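# Transfer the deep-well block from nest N1 to N2

## Task

Carry the 96-well deep-well block out of plate nest N1 and into plate nest N2. It has to rest level within N2's locators, and well A1 (at the block's cut-off corner) must be at the N2 corner labelled A1. Releasing it from a few millimetres up is acceptable, but a much higher drop into N2 fails. The block must stay correctly placed with no help from the robot, so open the gripper and withdraw at the end.

## Robot and tools

Robot: two xArm6-type arms, left_arm and right_arm, each ending in a two-finger parallel gripper. Either arm may do the transfer; the other can be parked out of the way. Viewed from the arms' side of the table, N1 is the right-hand nest. The fingers stick out sideways from the wrist flange. They are level when the flange points straight down, and wrist roll swings them around.

Frames. Every reported pose uses one shared scene frame: origin on the table top midway between the arms, +z up, +x out over the table, and left_arm on the +y side. The names left and right do not mean image sides. Arm roots: left_arm at (-0.034, +0.402, 0) m, quat_wxyz (+0.996, 0, 0, -0.090); right_arm at (+0.044, -0.345, 0) m, quat_wxyz (+0.996, 0, 0, +0.092). Each gripper has its own axes: +x runs along the fingers toward the tips, y is the closing direction, and +z points back toward the flange. The reported end_effector_position is the point between the pads, about 2 cm short of the tips. At long reach the printed position can be somewhat off.

The 14-number row, used by both execute_actions and move: values in [-1, 1]. The first seven belong to left_arm and the last seven to right_arm: dx, dy, dz, rx, ry, rz, opening. Both halves are always present, even when only one arm moves. dx..rz are an offset, not a pose, expressed in that gripper's own axes and measured from the gripper's measured pose (the most recent pose a result reported), never from the last command. Scale: 1.0 equals 0.6 m of translation or 180 degrees of rotation. rx, ry, rz together form one rotation vector. Opening is absolute: +1 is fully open (0.150 m) and -1 is closed, where the pads still stand 0.071 m apart.

execute_actions(actions): a list of actions. Each action is a table of up to 15 rows, with one row per control step of 1/30 s. If fewer rows are given, the last row repeats until 15 steps are done. All rows of an action refer to that action's starting pose, not to the row before. An empty list simply returns state and images. Per step, the commanded pose is clipped to at most 70 mm and 16 degrees from the measured pose, so large offsets need several actions; afterwards the arm continues only up to its last clipped pose.

move(target, speed, blocking): target is one 14-number row as above, an offset from the last reported pose. Each gripper travels in a straight line. All paths end at the same moment and last 0.5 to 10 s; a longer path is cut off at 10 s. speed is in m/s, from 0.002 to 0.5, default 0.25; turning is limited to twice that value in rad/s. Openings are applied at the start of the move. Moves do not avoid obstacles or the other arm, and the hand may lag, stray or overshoot the set speed, especially when the arm is near full stretch. With blocking=false the call returns after 0.5 s while the arm keeps going. Until a result shows that move has ended, use wait or stop; other motion calls are refused. The result adds a move: line with the ending (done, off_target, moving, held, fault) and any limits applied (paced means the pose was clipped; held means a safety check blocked steps, after which the arm may surge), plus each gripper's distance from its target.

wait(seconds): 0 to 10; lets the simulation run with the last commands held and returns early if a running move ends. stop(): brakes the running move; fast arms need space to stop; fingers keep moving. zoom_image(camera, region): camera is cam_high, cam_low, cam_left_wrist or cam_right_wrist; region is [x0, y0, x1, y1] in pixels from the top-left, at most 504 by 504. Image sizes: cam_high and cam_low 672x504, wrist cameras 616x616. read_manual(section) only returns licence text. finished_scene(scene) ends the current scene (give its number) once the block is placed and released; it cannot be reversed.

Results: the state line gives each gripper's position (m), quat_wxyz and velocities. grip_measured is the finger opening on the command scale; the final Joint positions value is the opening in metres. Hand target lines show where the controller is now driving. A pose unreachable line means the clearance check altered or blocked that arm's command. Joint torques are noisy and offset.

Gripping: to keep hold, command an opening at least about 0.04 below grip_measured. Each pad pushes up to about 20 N, and slamming the fingers shut can squeeze harder or make them spring open. Readings can be off by roughly 1 mm.

Cautions: an arm stopped against something firm keeps pushing harder while short of its target; zero offsets will not relieve it, only moving away does. Approach slowly, since faster contact hits harder. Keep the arms from colliding. If a joint's contact torque reaches its limit (waist and shoulder 46, elbow and forearm roll 27.6, wrist pitch and wrist roll 18.4 N m, including load weight), that arm backs off, freezes for 10 s and drops the rest of the call. Holding loads heats motors: a MOTOR HOT warning appears from 65 °C, and at 80 °C the arm brakes until it cools. Joint ranges (rad): waist ±6.283, shoulder -2.059 to 2.094, elbow -3.927 to 0.192, forearm roll ±6.283, wrist pitch -1.693 to 3.142, wrist roll ±6.283. Never knock or drop anything off the table. Lower the block almost onto N2 before opening, avoid slips and slams, and expect occasional small pushes on loose objects.

Each tool is called as name(argument=value, ...), one argument or row to a line, values as JSON.

## Session

execute_actions(
  actions=[],
)

Scene clock: 0.00 s.
left_arm: end_effector_position=(+0.2049, -0.0497, +0.2594) grip_measured=+0.98 end_effector_quat_wxyz=(+0.554, +0.680, -0.228, -0.422) end_effector_velocity=(+0.000, +0.000, -0.000) end_effector_angular_velocity=(+0.002, -0.000, -0.001) | right_arm: end_effector_position=(+0.5028, -0.0976, +0.2010) grip_measured=+1.00 end_effector_quat_wxyz=(-0.483, +0.681, +0.306, -0.458) end_effector_velocity=(+0.000, -0.000, +0.000) end_effector_angular_velocity=(+0.002, +0.000, -0.001)
Joint positions: left_arm=[-1.37   0.094 -0.888  1.164  1.991 -0.528  0.149] | right_arm=[ 0.359 -0.038 -0.509 -2.187  1.359  0.793  0.15 ]
Joint velocities: left_arm=[ 0.    -0.     0.001  0.001  0.     0.001  0.   ] | right_arm=[-0.    -0.    -0.     0.002 -0.     0.002  0.   ]
Joint torques (N m, as the arm reports them, + toward a larger angle): no reading
Hand target (left_arm): +0.205, -0.050, +0.259; +0.554, +0.680, -0.228, -0.422
Hand target (right_arm): +0.503, -0.098, +0.201; -0.483, +0.681, +0.306, -0.458

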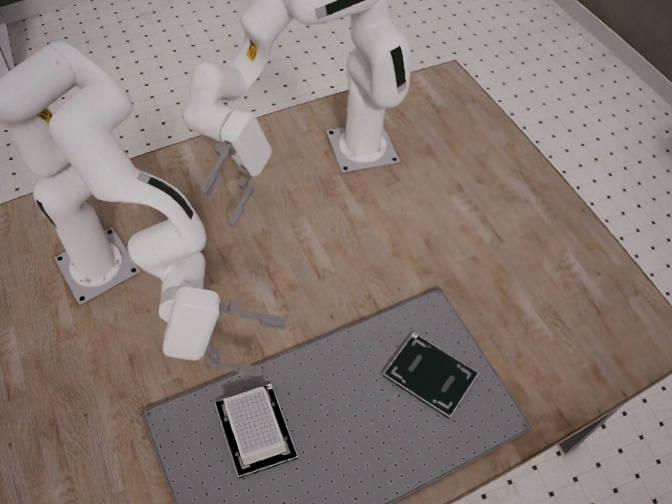

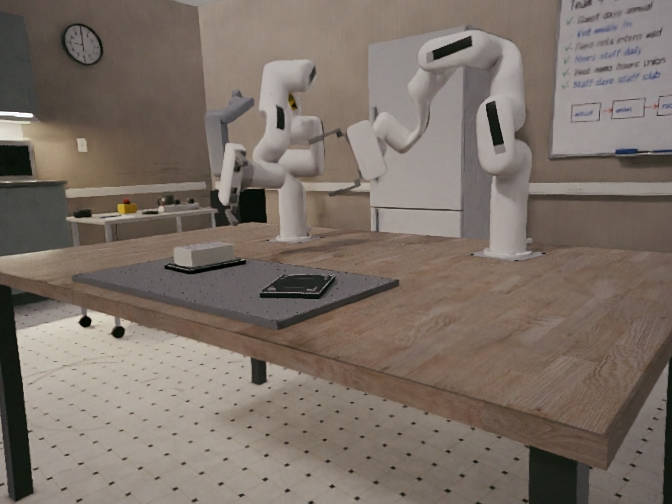

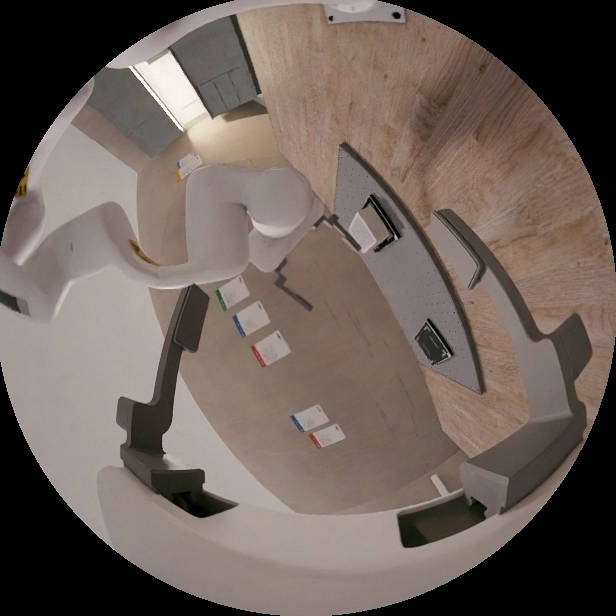

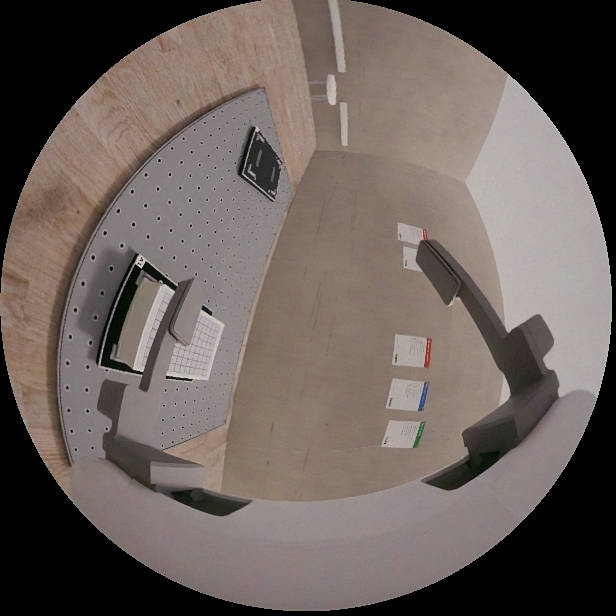

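zoom_image(
  camera="cam_high",
  region=[190, 360, 330, 500],
)

zoom_image(
  camera="cam_high",
  region=[370, 315, 490, 435],
)

zoom_image(
  camera="cam_low",
  region=[150, 220, 350, 320],
)

Region (190, 360, 330, 500) of cam_high's 672x504 image, scaled by 3.600, with more detail than that image has.

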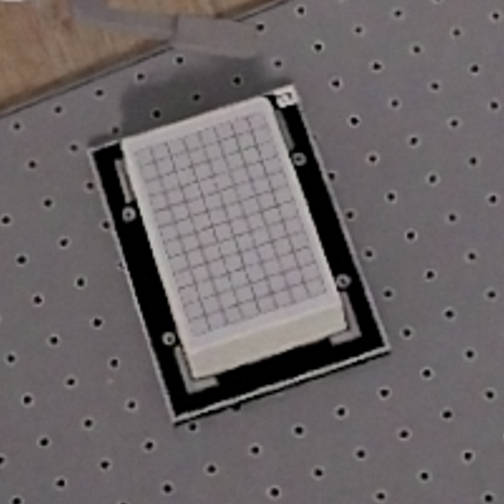

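Region (370, 315, 490, 435) of cam_high's 672x504 image, scaled by 4.200, with more detail than that image has.

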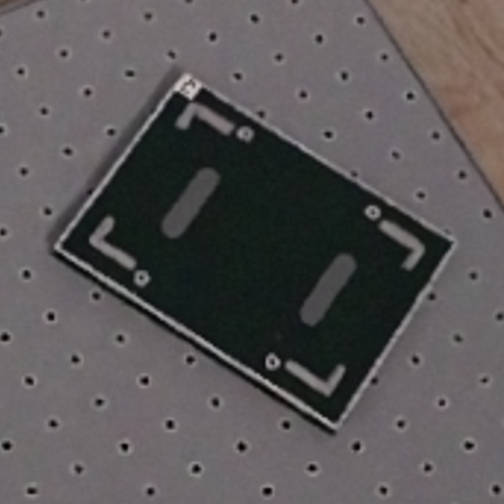

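Region (150, 220, 350, 320) of cam_low's 672x504 image, scaled by 2.520, with more detail than that image has.

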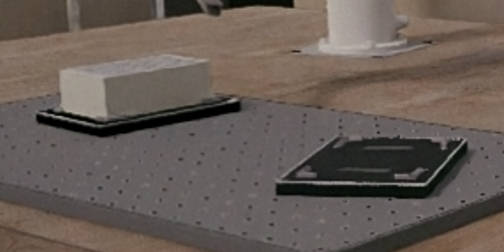

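move(
  target=[-0.160,-0.395,-0.870,-0.4985,-0.1102,0.0544,1, -0.0358,0.0825,-0.121,0.522,0.2625,-0.3746,1],
  speed=0.35,
)

Scene clock: 61.13 s.
left_arm: end_effector_position=(+0.5453, +0.3842, +0.0786) grip_measured=+0.98 end_effector_quat_wxyz=(+0.858, -0.002, +0.004, -0.514) end_effector_velocity=(+0.001, +0.001, +0.000) end_effector_angular_velocity=(-0.007, +0.003, -0.003) | right_arm: end_effector_position=(+0.5597, -0.1599, +0.1701) grip_measured=+1.00 end_effector_quat_wxyz=(+0.999, +0.001, -0.000, -0.042) end_effector_velocity=(+0.000, +0.000, +0.001) end_effector_angular_velocity=(+0.000, -0.000, +0.002)
Joint positions: left_arm=[ 0.398  0.576 -1.132  0.007  0.565  1.293  0.149] | right_arm=[ 0.31   0.079 -0.713  0.004  0.633  0.575  0.15 ]
Joint velocities: left_arm=[ 0.001  0.006 -0.011 -0.012  0.01   0.014 -0.   ] | right_arm=[-0.    -0.001 -0.     0.     0.001 -0.002  0.   ]
Joint torques (N m, as the arm reports them, + toward a larger angle): left_arm=[ -0.98 -19.7  -13.77   0.18  -1.    -0.48] | right_arm=[  0.45 -20.64 -16.47  -0.2   -1.65  -0.45]
Hand target (left_arm): +0.545, +0.384, +0.079; +0.858, -0.002, +0.004, -0.514
Hand target (right_arm): +0.560, -0.160, +0.170; +0.999, +0.001, -0.000, -0.042
Off the commanded pose (left_arm): 0.003 m, 0 deg.
Off the commanded pose (right_arm): 0.001 m, 0 deg.
move: done

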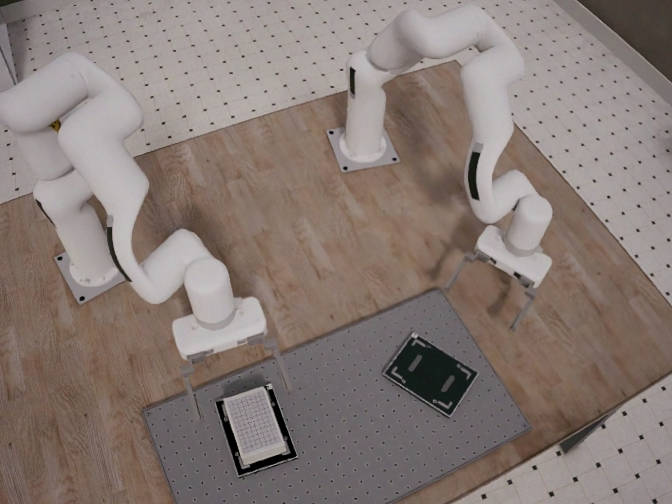

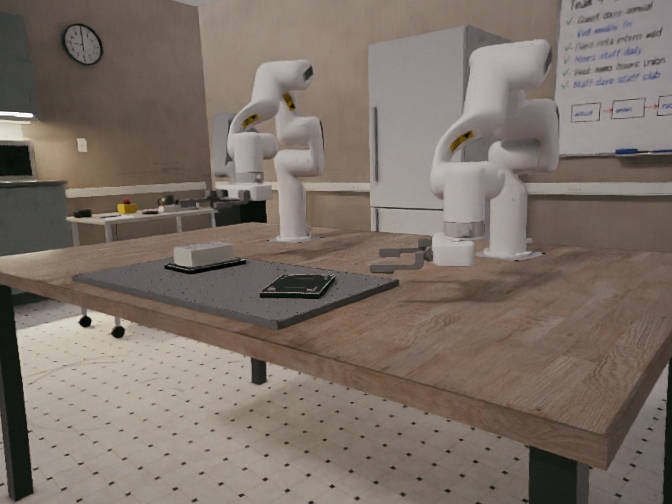

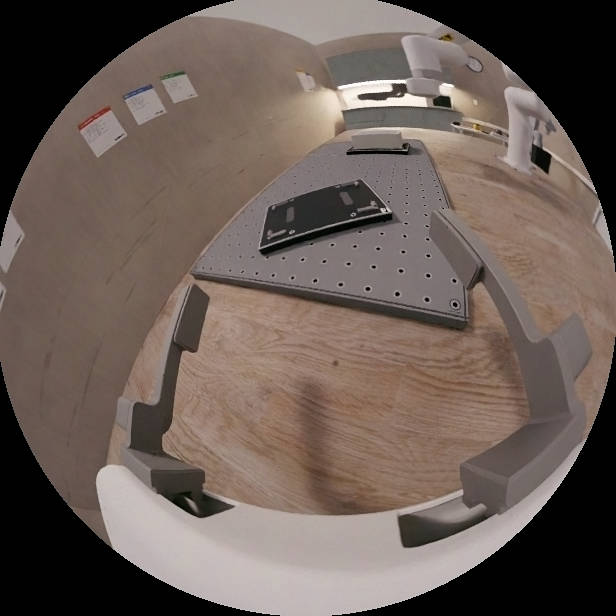

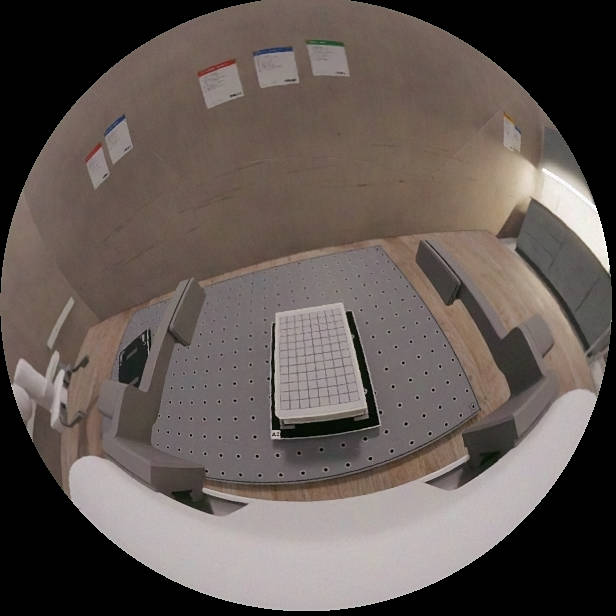

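zoom_image(
  camera="cam_right_wrist",
  region=[240, 280, 420, 460],
)

zoom_image(
  camera="cam_high",
  region=[160, 320, 330, 490],
)

zoom_image(
  camera="cam_left_wrist",
  region=[240, 120, 420, 270],
)

Region (240, 280, 420, 460) of cam_right_wrist's 616x616 image, scaled by 2.800, with more detail than that image has.

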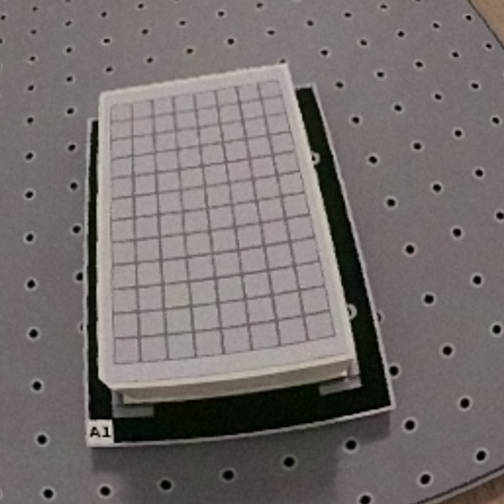

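Region (160, 320, 330, 490) of cam_high's 672x504 image, scaled by 2.965, with more detail than that image has.

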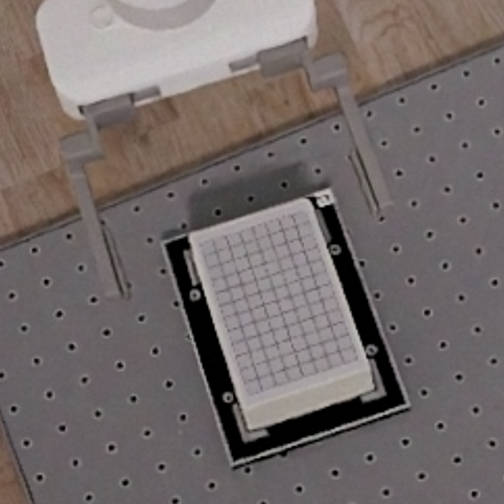

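Region (240, 120, 420, 270) of cam_left_wrist's 616x616 image, scaled by 2.800, with more detail than that image has.

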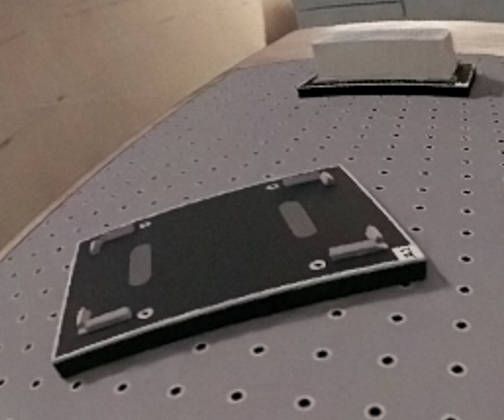

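move(
  target=[0,0,0,0,0,0,1, 0,0,-0.125,0,0,0,1],
  speed=0.2,
)

zoom_image(
  camera="cam_high",
  region=[160, 320, 330, 490],
)

zoom_image(
  camera="cam_left_wrist",
  region=[330, 80, 470, 170],
)

Scene clock: 69.90 s.
left_arm: end_effector_position=(+0.5453, +0.3842, +0.0786) grip_measured=+0.98 end_effector_quat_wxyz=(+0.858, -0.002, +0.004, -0.514) end_effector_velocity=(-0.001, -0.000, -0.001) end_effector_angular_velocity=(-0.001, +0.003, -0.000) | right_arm: end_effector_position=(+0.5600, -0.1595, +0.0960) grip_measured=+1.00 end_effector_quat_wxyz=(+0.999, +0.002, -0.001, -0.042) end_effector_velocity=(-0.001, -0.001, -0.005) end_effector_angular_velocity=(-0.003, +0.006, -0.001)
Joint positions: left_arm=[ 0.398  0.576 -1.132  0.007  0.565  1.293  0.149] | right_arm=[ 0.31   0.29  -0.704  0.006  0.412  0.573  0.15 ]
Joint velocities: left_arm=[-0.     0.     0.002 -0.     0.001  0.     0.   ] | right_arm=[-0.     0.009  0.001 -0.001 -0.003  0.001 -0.   ]
Joint torques (N m, as the arm reports them, + toward a larger angle): left_arm=[ -0.73 -19.89 -13.92   0.07  -0.99  -0.45] | right_arm=[ -0.07 -21.09 -13.96  -0.45  -1.68  -0.39]
Hand target (left_arm): +0.545, +0.384, +0.079; +0.858, -0.002, +0.004, -0.514
Hand target (right_arm): +0.560, -0.160, +0.095; +0.999, +0.001, -0.000, -0.042
Off the commanded pose (left_arm): 0.000 m, 0 deg.
Off the commanded pose (right_arm): 0.001 m, 0 deg.
move: done

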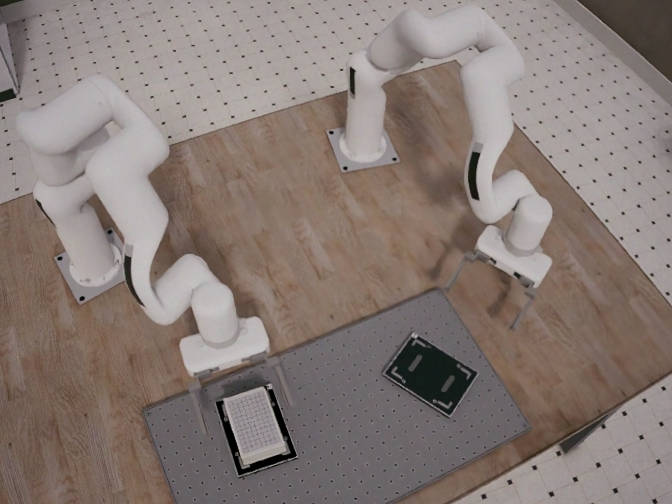

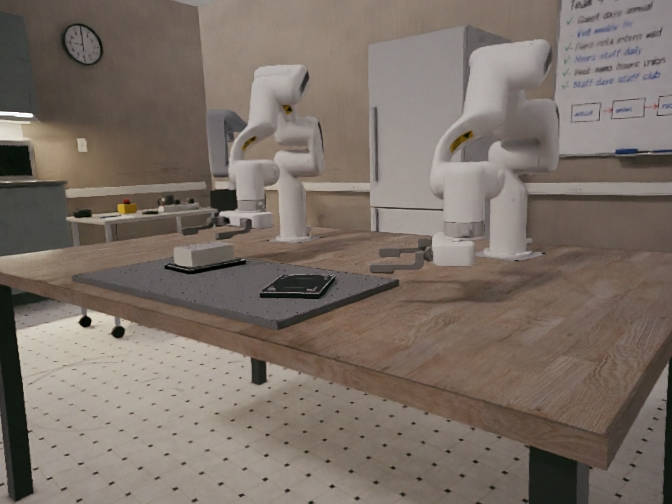

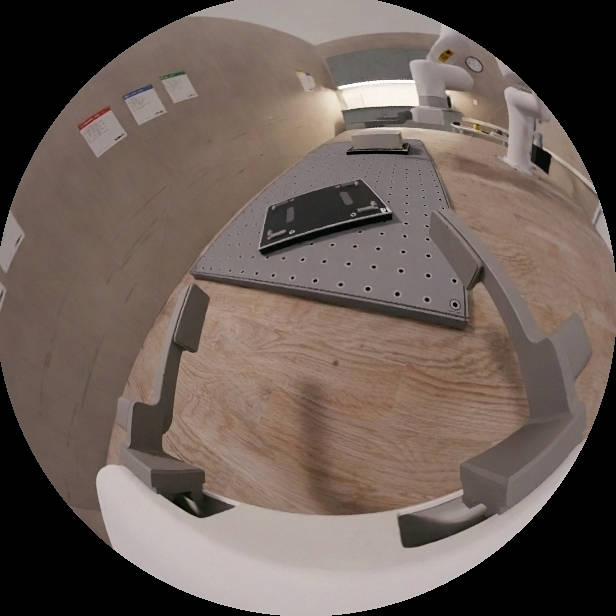

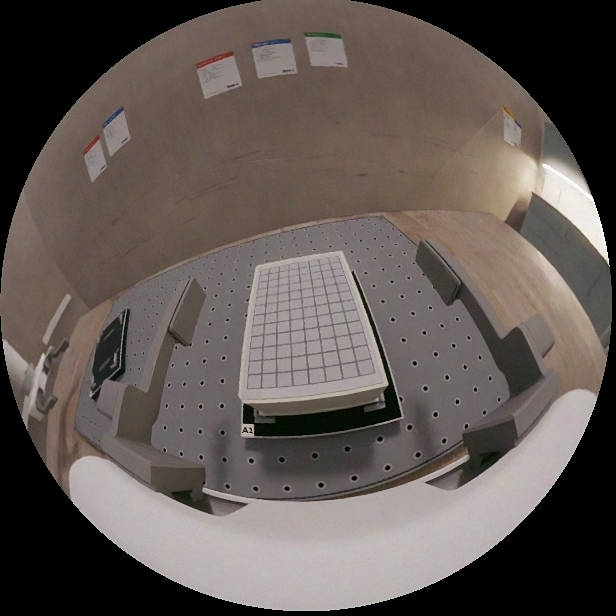

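Region (160, 320, 330, 490) of cam_high's 672x504 image, scaled by 2.965, with more detail than that image has.

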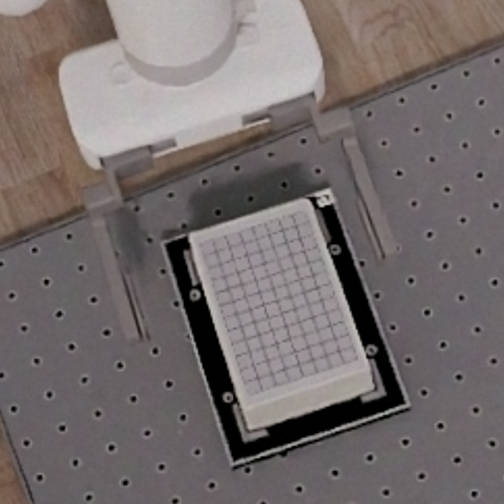

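Region (330, 80, 470, 170) of cam_left_wrist's 616x616 image, scaled by 3.600, with more detail than that image has; it fills the top 324 rows of this view, and the rest is white.

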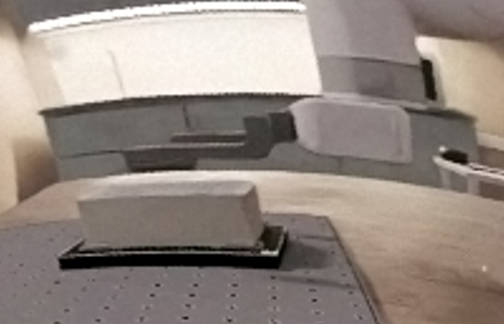

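move(
  target=[0,0,0,0,0,0,1, -0.02,0.0135,-0.075,0,0,0,1],
  speed=0.1,
)

zoom_image(
  camera="cam_high",
  region=[160, 320, 330, 490],
)

zoom_image(
  camera="cam_left_wrist",
  region=[330, 90, 470, 180],
)

zoom_image(
  camera="cam_low",
  region=[150, 200, 290, 290],
)

Scene clock: 77.00 s.
left_arm: end_effector_position=(+0.5453, +0.3842, +0.0786) grip_measured=+0.98 end_effector_quat_wxyz=(+0.858, -0.002, +0.004, -0.514) end_effector_velocity=(+0.000, +0.000, +0.000) end_effector_angular_velocity=(+0.000, -0.001, +0.000) | right_arm: end_effector_position=(+0.5492, -0.1502, +0.0516) grip_measured=+1.00 end_effector_quat_wxyz=(+0.999, +0.002, -0.001, -0.042) end_effector_velocity=(-0.000, +0.000, -0.002) end_effector_angular_velocity=(-0.001, -0.000, -0.001)
Joint positions: left_arm=[ 0.398  0.576 -1.132  0.007  0.565  1.293  0.149] | right_arm=[ 0.343  0.423 -0.709  0.007  0.282  0.604  0.15 ]
Joint velocities: left_arm=[-0.    -0.    -0.001 -0.     0.    -0.    -0.   ] | right_arm=[ 0.001  0.007 -0.001 -0.003 -0.006  0.004  0.   ]
Joint torques (N m, as the arm reports them, + toward a larger angle): left_arm=[ -0.95 -19.71 -14.11   0.04  -0.98  -0.33] | right_arm=[ -0.21 -22.77 -11.79   0.03  -1.39  -0.57]
Hand target (left_arm): +0.545, +0.384, +0.079; +0.858, -0.002, +0.004, -0.514
Hand target (right_arm): +0.549, -0.150, +0.051; +0.999, +0.002, -0.001, -0.042
Off the commanded pose (left_arm): 0.000 m, 0 deg.
Off the commanded pose (right_arm): 0.001 m, 0 deg.
move: done

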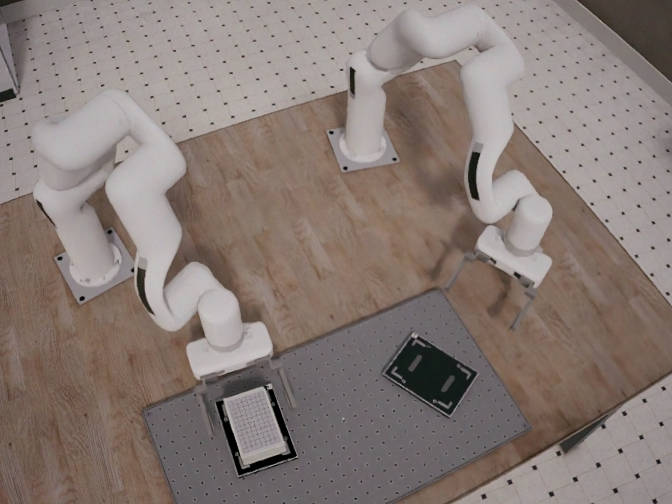

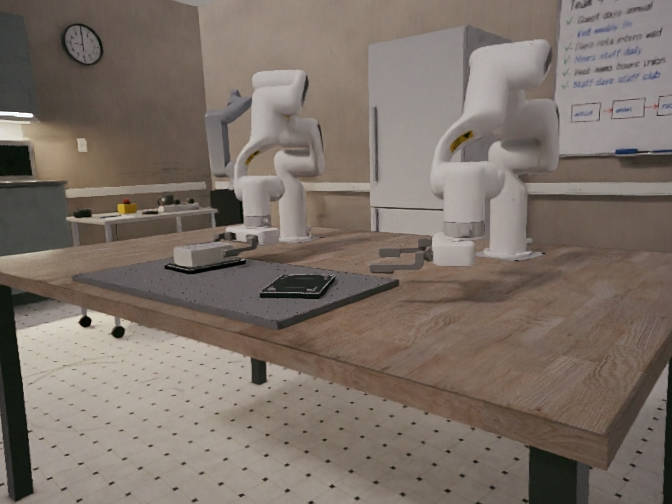

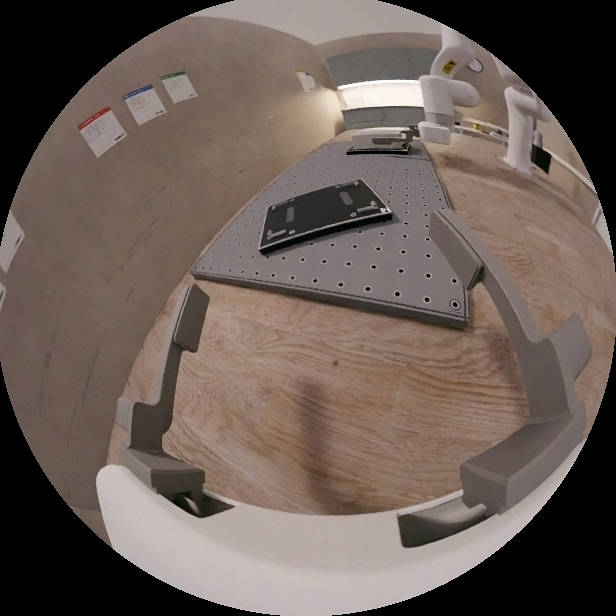

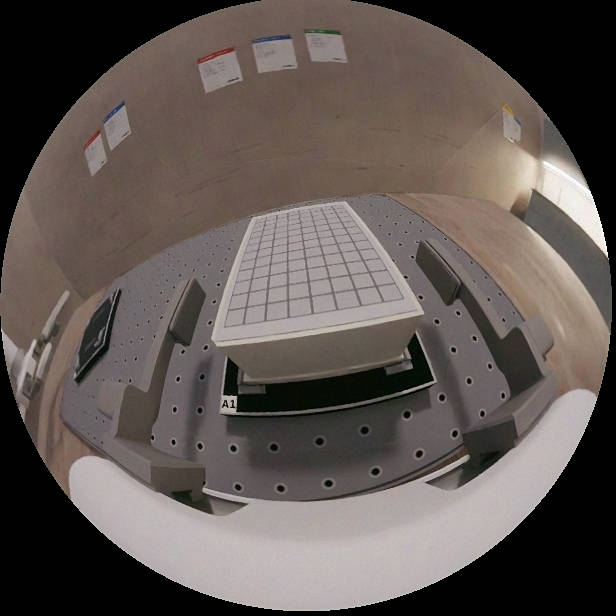

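Region (160, 320, 330, 490) of cam_high's 672x504 image, scaled by 2.965, with more detail than that image has.

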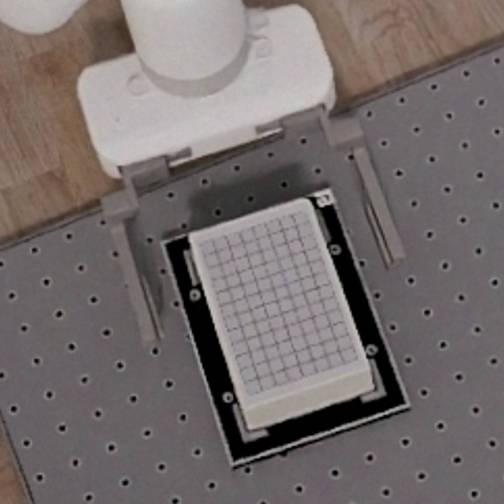

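Region (330, 90, 470, 180) of cam_left_wrist's 616x616 image, scaled by 3.600, with more detail than that image has; it fills the top 324 rows of this view, and the rest is white.

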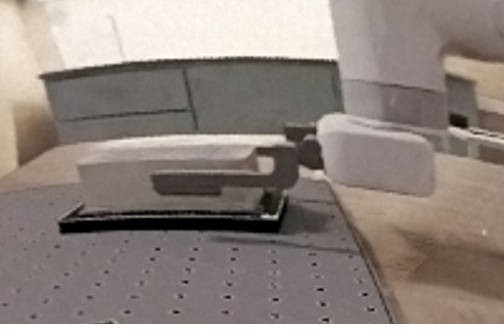

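Region (150, 200, 290, 290) of cam_low's 672x504 image, scaled by 3.600, with more detail than that image has; it fills the top 324 rows of this view, and the rest is white.

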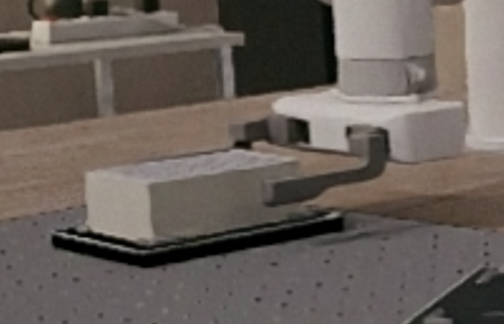

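move(
  target=[0,0,0,0,0,0,1, 0.01,0.004,-0.005,0,0,0,-0.38],
  speed=0.05,
)

zoom_image(
  camera="cam_high",
  region=[190, 350, 320, 480],
)

zoom_image(
  camera="cam_right_wrist",
  region=[160, 170, 480, 490],
)

Scene clock: 82.47 s.
left_arm: end_effector_position=(+0.5453, +0.3842, +0.0786) grip_measured=+0.98 end_effector_quat_wxyz=(+0.858, -0.002, +0.004, -0.514) end_effector_velocity=(+0.000, -0.000, -0.000) end_effector_angular_velocity=(-0.001, +0.000, +0.001) | right_arm: end_effector_position=(+0.5553, -0.1483, +0.0486) grip_measured=-0.38 end_effector_quat_wxyz=(+0.999, +0.002, -0.001, -0.042) end_effector_velocity=(+0.002, +0.001, +0.000) end_effector_angular_velocity=(+0.001, -0.001, +0.000)
Joint positions: left_arm=[ 0.398  0.576 -1.132  0.007  0.565  1.293  0.149] | right_arm=[ 0.34   0.445 -0.734  0.007  0.286  0.601  0.095]
Joint velocities: left_arm=[-0.     0.001 -0.001 -0.001  0.001 -0.     0.   ] | right_arm=[-0.001  0.002 -0.005  0.002  0.002 -0.002 -0.   ]
Joint torques (N m, as the arm reports them, + toward a larger angle): left_arm=[ -0.73 -19.67 -13.93  -0.09  -1.03  -0.39] | right_arm=[ -0.6  -22.32 -11.7    0.28  -1.7   -0.29]
Hand target (left_arm): +0.545, +0.384, +0.079; +0.858, -0.002, +0.004, -0.514
Hand target (right_arm): +0.555, -0.148, +0.049; +0.999, +0.002, -0.001, -0.042
Off the commanded pose (left_arm): 0.000 m, 0 deg.
Off the commanded pose (right_arm): 0.000 m, 0 deg.
move: done

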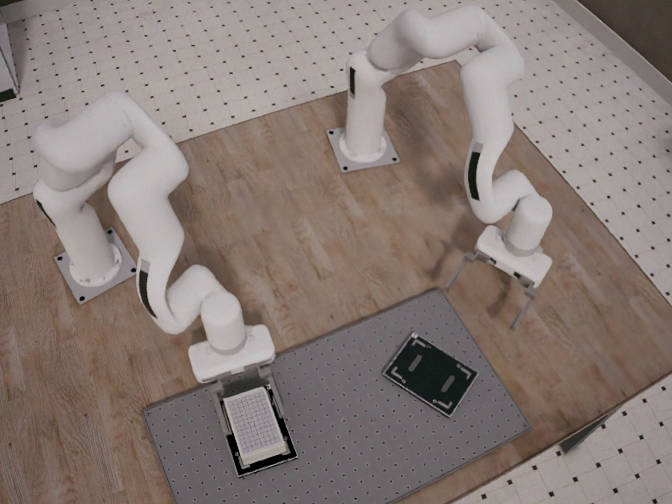

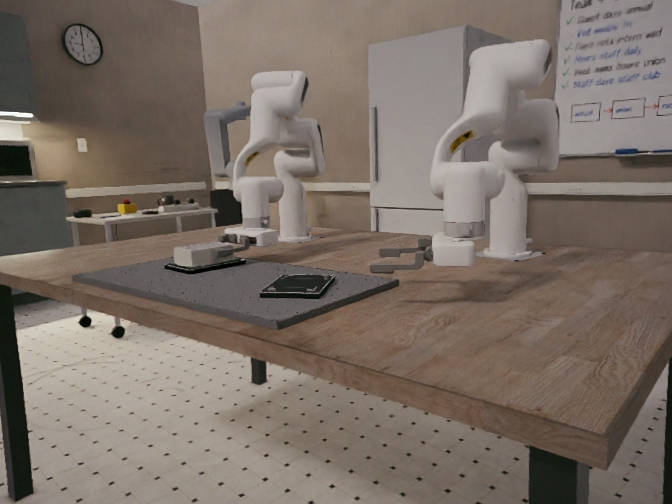

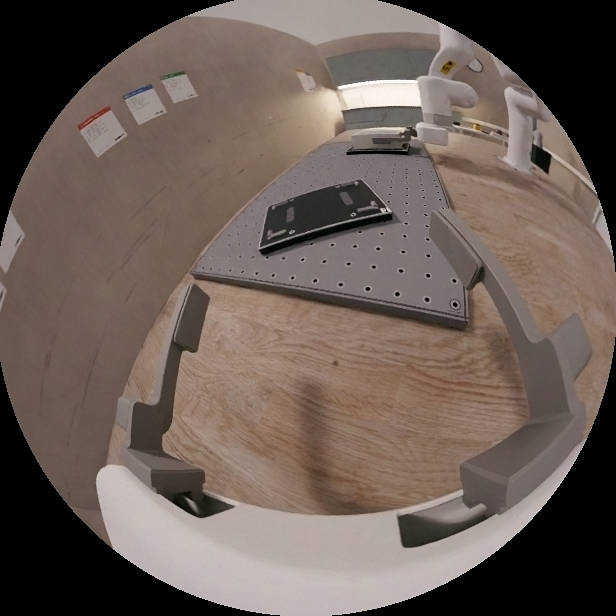

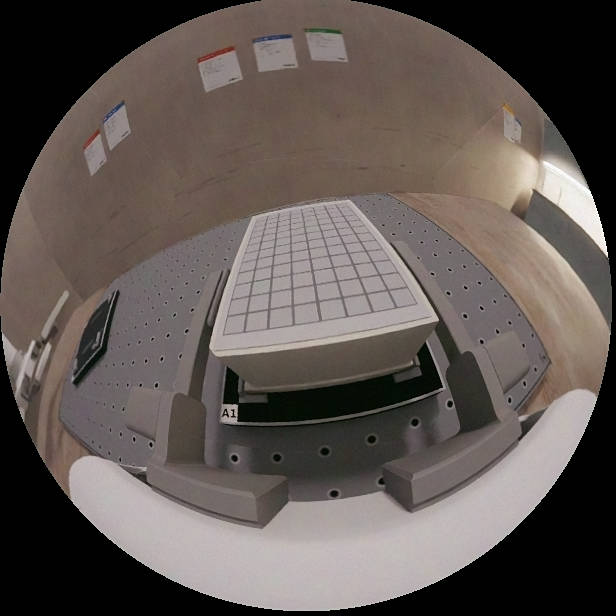

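Region (190, 350, 320, 480) of cam_high's 672x504 image, scaled by 3.877, with more detail than that image has.

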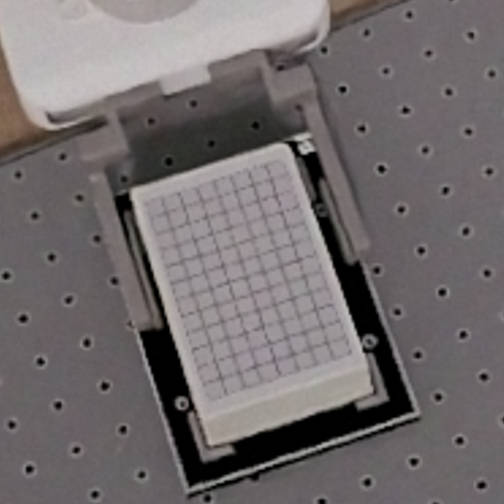

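Region (160, 170, 480, 490) of cam_right_wrist's 616x616 image, scaled by 1.575, with more detail than that image has.

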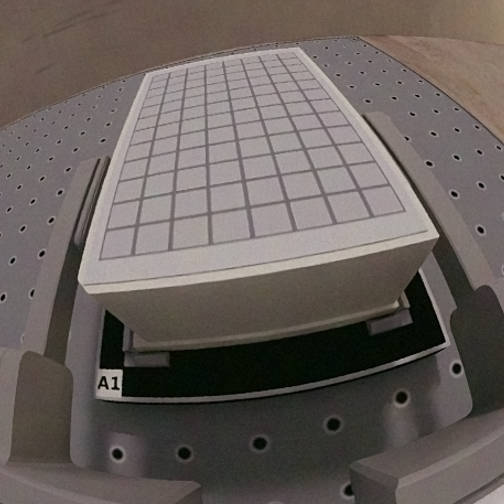

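zoom_image(
  camera="cam_high",
  region=[210, 375, 290, 445],
)

Region (210, 375, 290, 445) of cam_high's 672x504 image, scaled by 6.300, with more detail than that image has; it fills the top 441 rows of this view, and the rest is white.

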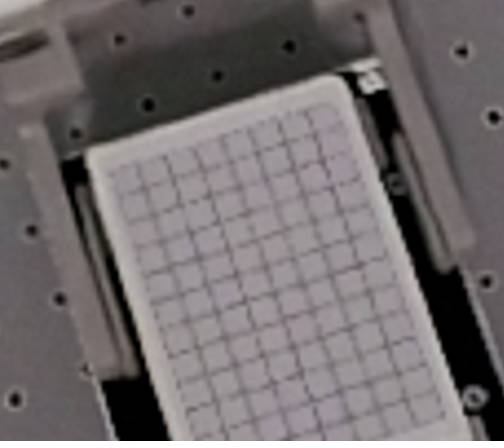

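execute_actions(
  actions=[
    [[0,0,0,0,0,0,1,0,-0.0005,0,0,0,0,-0.40],[0,0,0,0,0,0,1,0,-0.001,0,0,0,0,-0.42],[0,0,0,0,0,0,1,0,-0.0015,0,0,0,0,-0.44],[0,0,0,0,0,0,1,0,-0.002,0,0,0,0,-0.46],[0,0,0,0,0,0,1,0,-0.002,0,0,0,0,-0.48],[0,0,0,0,0,0,1,0,-0.002,0,0,0,0,-0.50],[0,0,0,0,0,0,1,0,-0.002,0,0,0,0,-0.52],[0,0,0,0,0,0,1,0,-0.002,0,0,0,0,-0.54],[0,0,0,0,0,0,1,0,-0.002,0,0,0,0,-0.55],[0,0,0,0,0,0,1,0,-0.002,0,0,0,0,-0.56],[0,0,0,0,0,0,1,0,-0.002,0,0,0,0,-0.57],[0,0,0,0,0,0,1,0,-0.002,0,0,0,0,-0.58],[0,0,0,0,0,0,1,0,-0.002,0,0,0,0,-0.59],[0,0,0,0,0,0,1,0,-0.002,0,0,0,0,-0.60],[0,0,0,0,0,0,1,0,-0.002,0,0,0,0,-0.60]],
  ],
)

zoom_image(
  camera="cam_high",
  region=[210, 375, 290, 445],
)

Scene clock: 95.90 s.
left_arm: end_effector_position=(+0.5453, +0.3842, +0.0786) grip_measured=+0.98 end_effector_quat_wxyz=(+0.858, -0.002, +0.004, -0.514) end_effector_velocity=(+0.000, +0.000, +0.000) end_effector_angular_velocity=(+0.000, -0.002, -0.000) | right_arm: end_effector_position=(+0.5552, -0.1495, +0.0486) grip_measured=-0.59 end_effector_quat_wxyz=(+0.999, +0.002, -0.001, -0.042) end_effector_velocity=(-0.000, -0.000, -0.001) end_effector_angular_velocity=(-0.001, +0.002, +0.000)
Joint positions: left_arm=[ 0.398  0.576 -1.132  0.007  0.565  1.293  0.149] | right_arm=[ 0.337  0.444 -0.731  0.007  0.284  0.598  0.087]
Joint velocities: left_arm=[ 0.     0.    -0.    -0.    -0.002  0.001  0.   ] | right_arm=[ 0.     0.     0.    -0.001  0.002  0.001 -0.008]
Joint torques (N m, as the arm reports them, + toward a larger angle): left_arm=[ -0.86 -19.77 -13.87  -0.17  -0.94  -0.54] | right_arm=[  0.24 -22.76 -12.27  -0.04  -1.6   -0.51]
Hand target (left_arm): +0.545, +0.384, +0.079; +0.858, -0.002, +0.004, -0.514
Hand target (right_arm): +0.555, -0.149, +0.049; +0.999, +0.002, -0.001, -0.042
Off the commanded pose (left_arm): 0.000 m, 0 deg.
Off the commanded pose (right_arm): 0.000 m, 0 deg.

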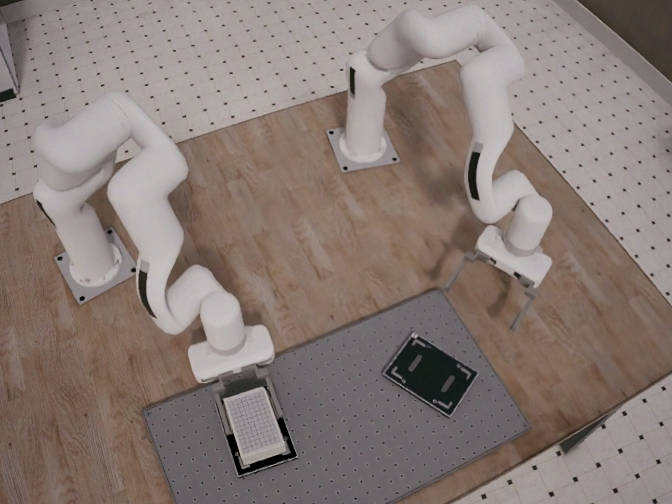

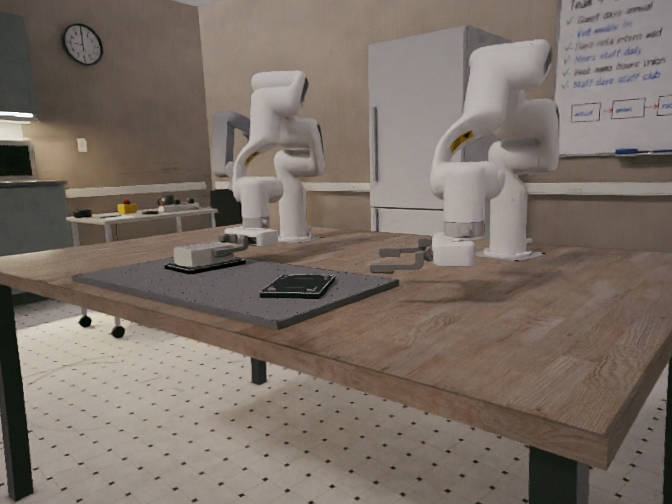

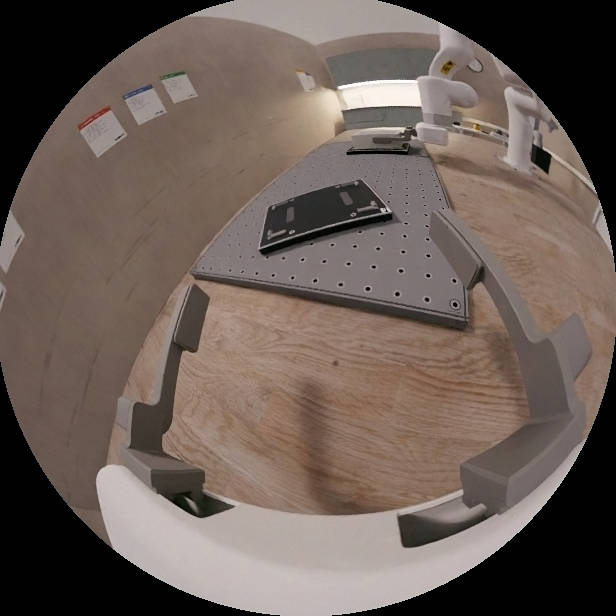

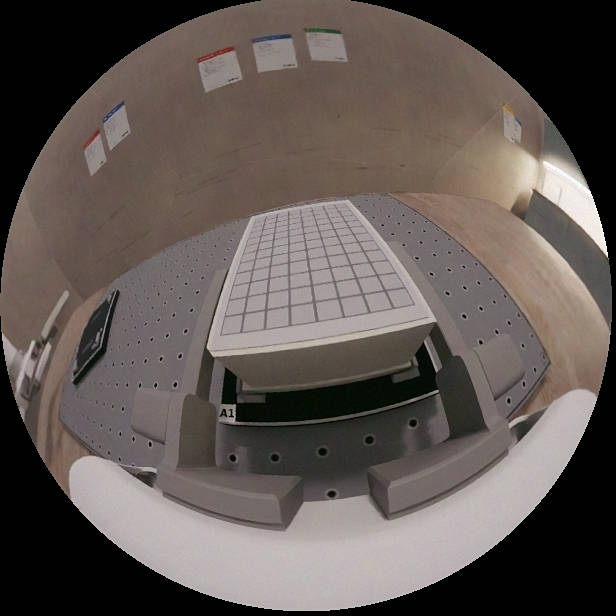

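Region (210, 375, 290, 445) of cam_high's 672x504 image, scaled by 6.300, with more detail than that image has; it fills the top 441 rows of this view, and the rest is white.

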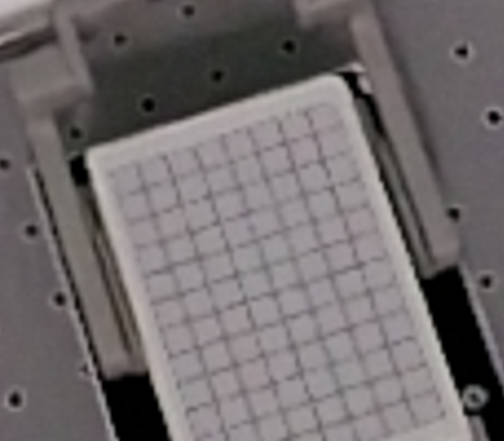

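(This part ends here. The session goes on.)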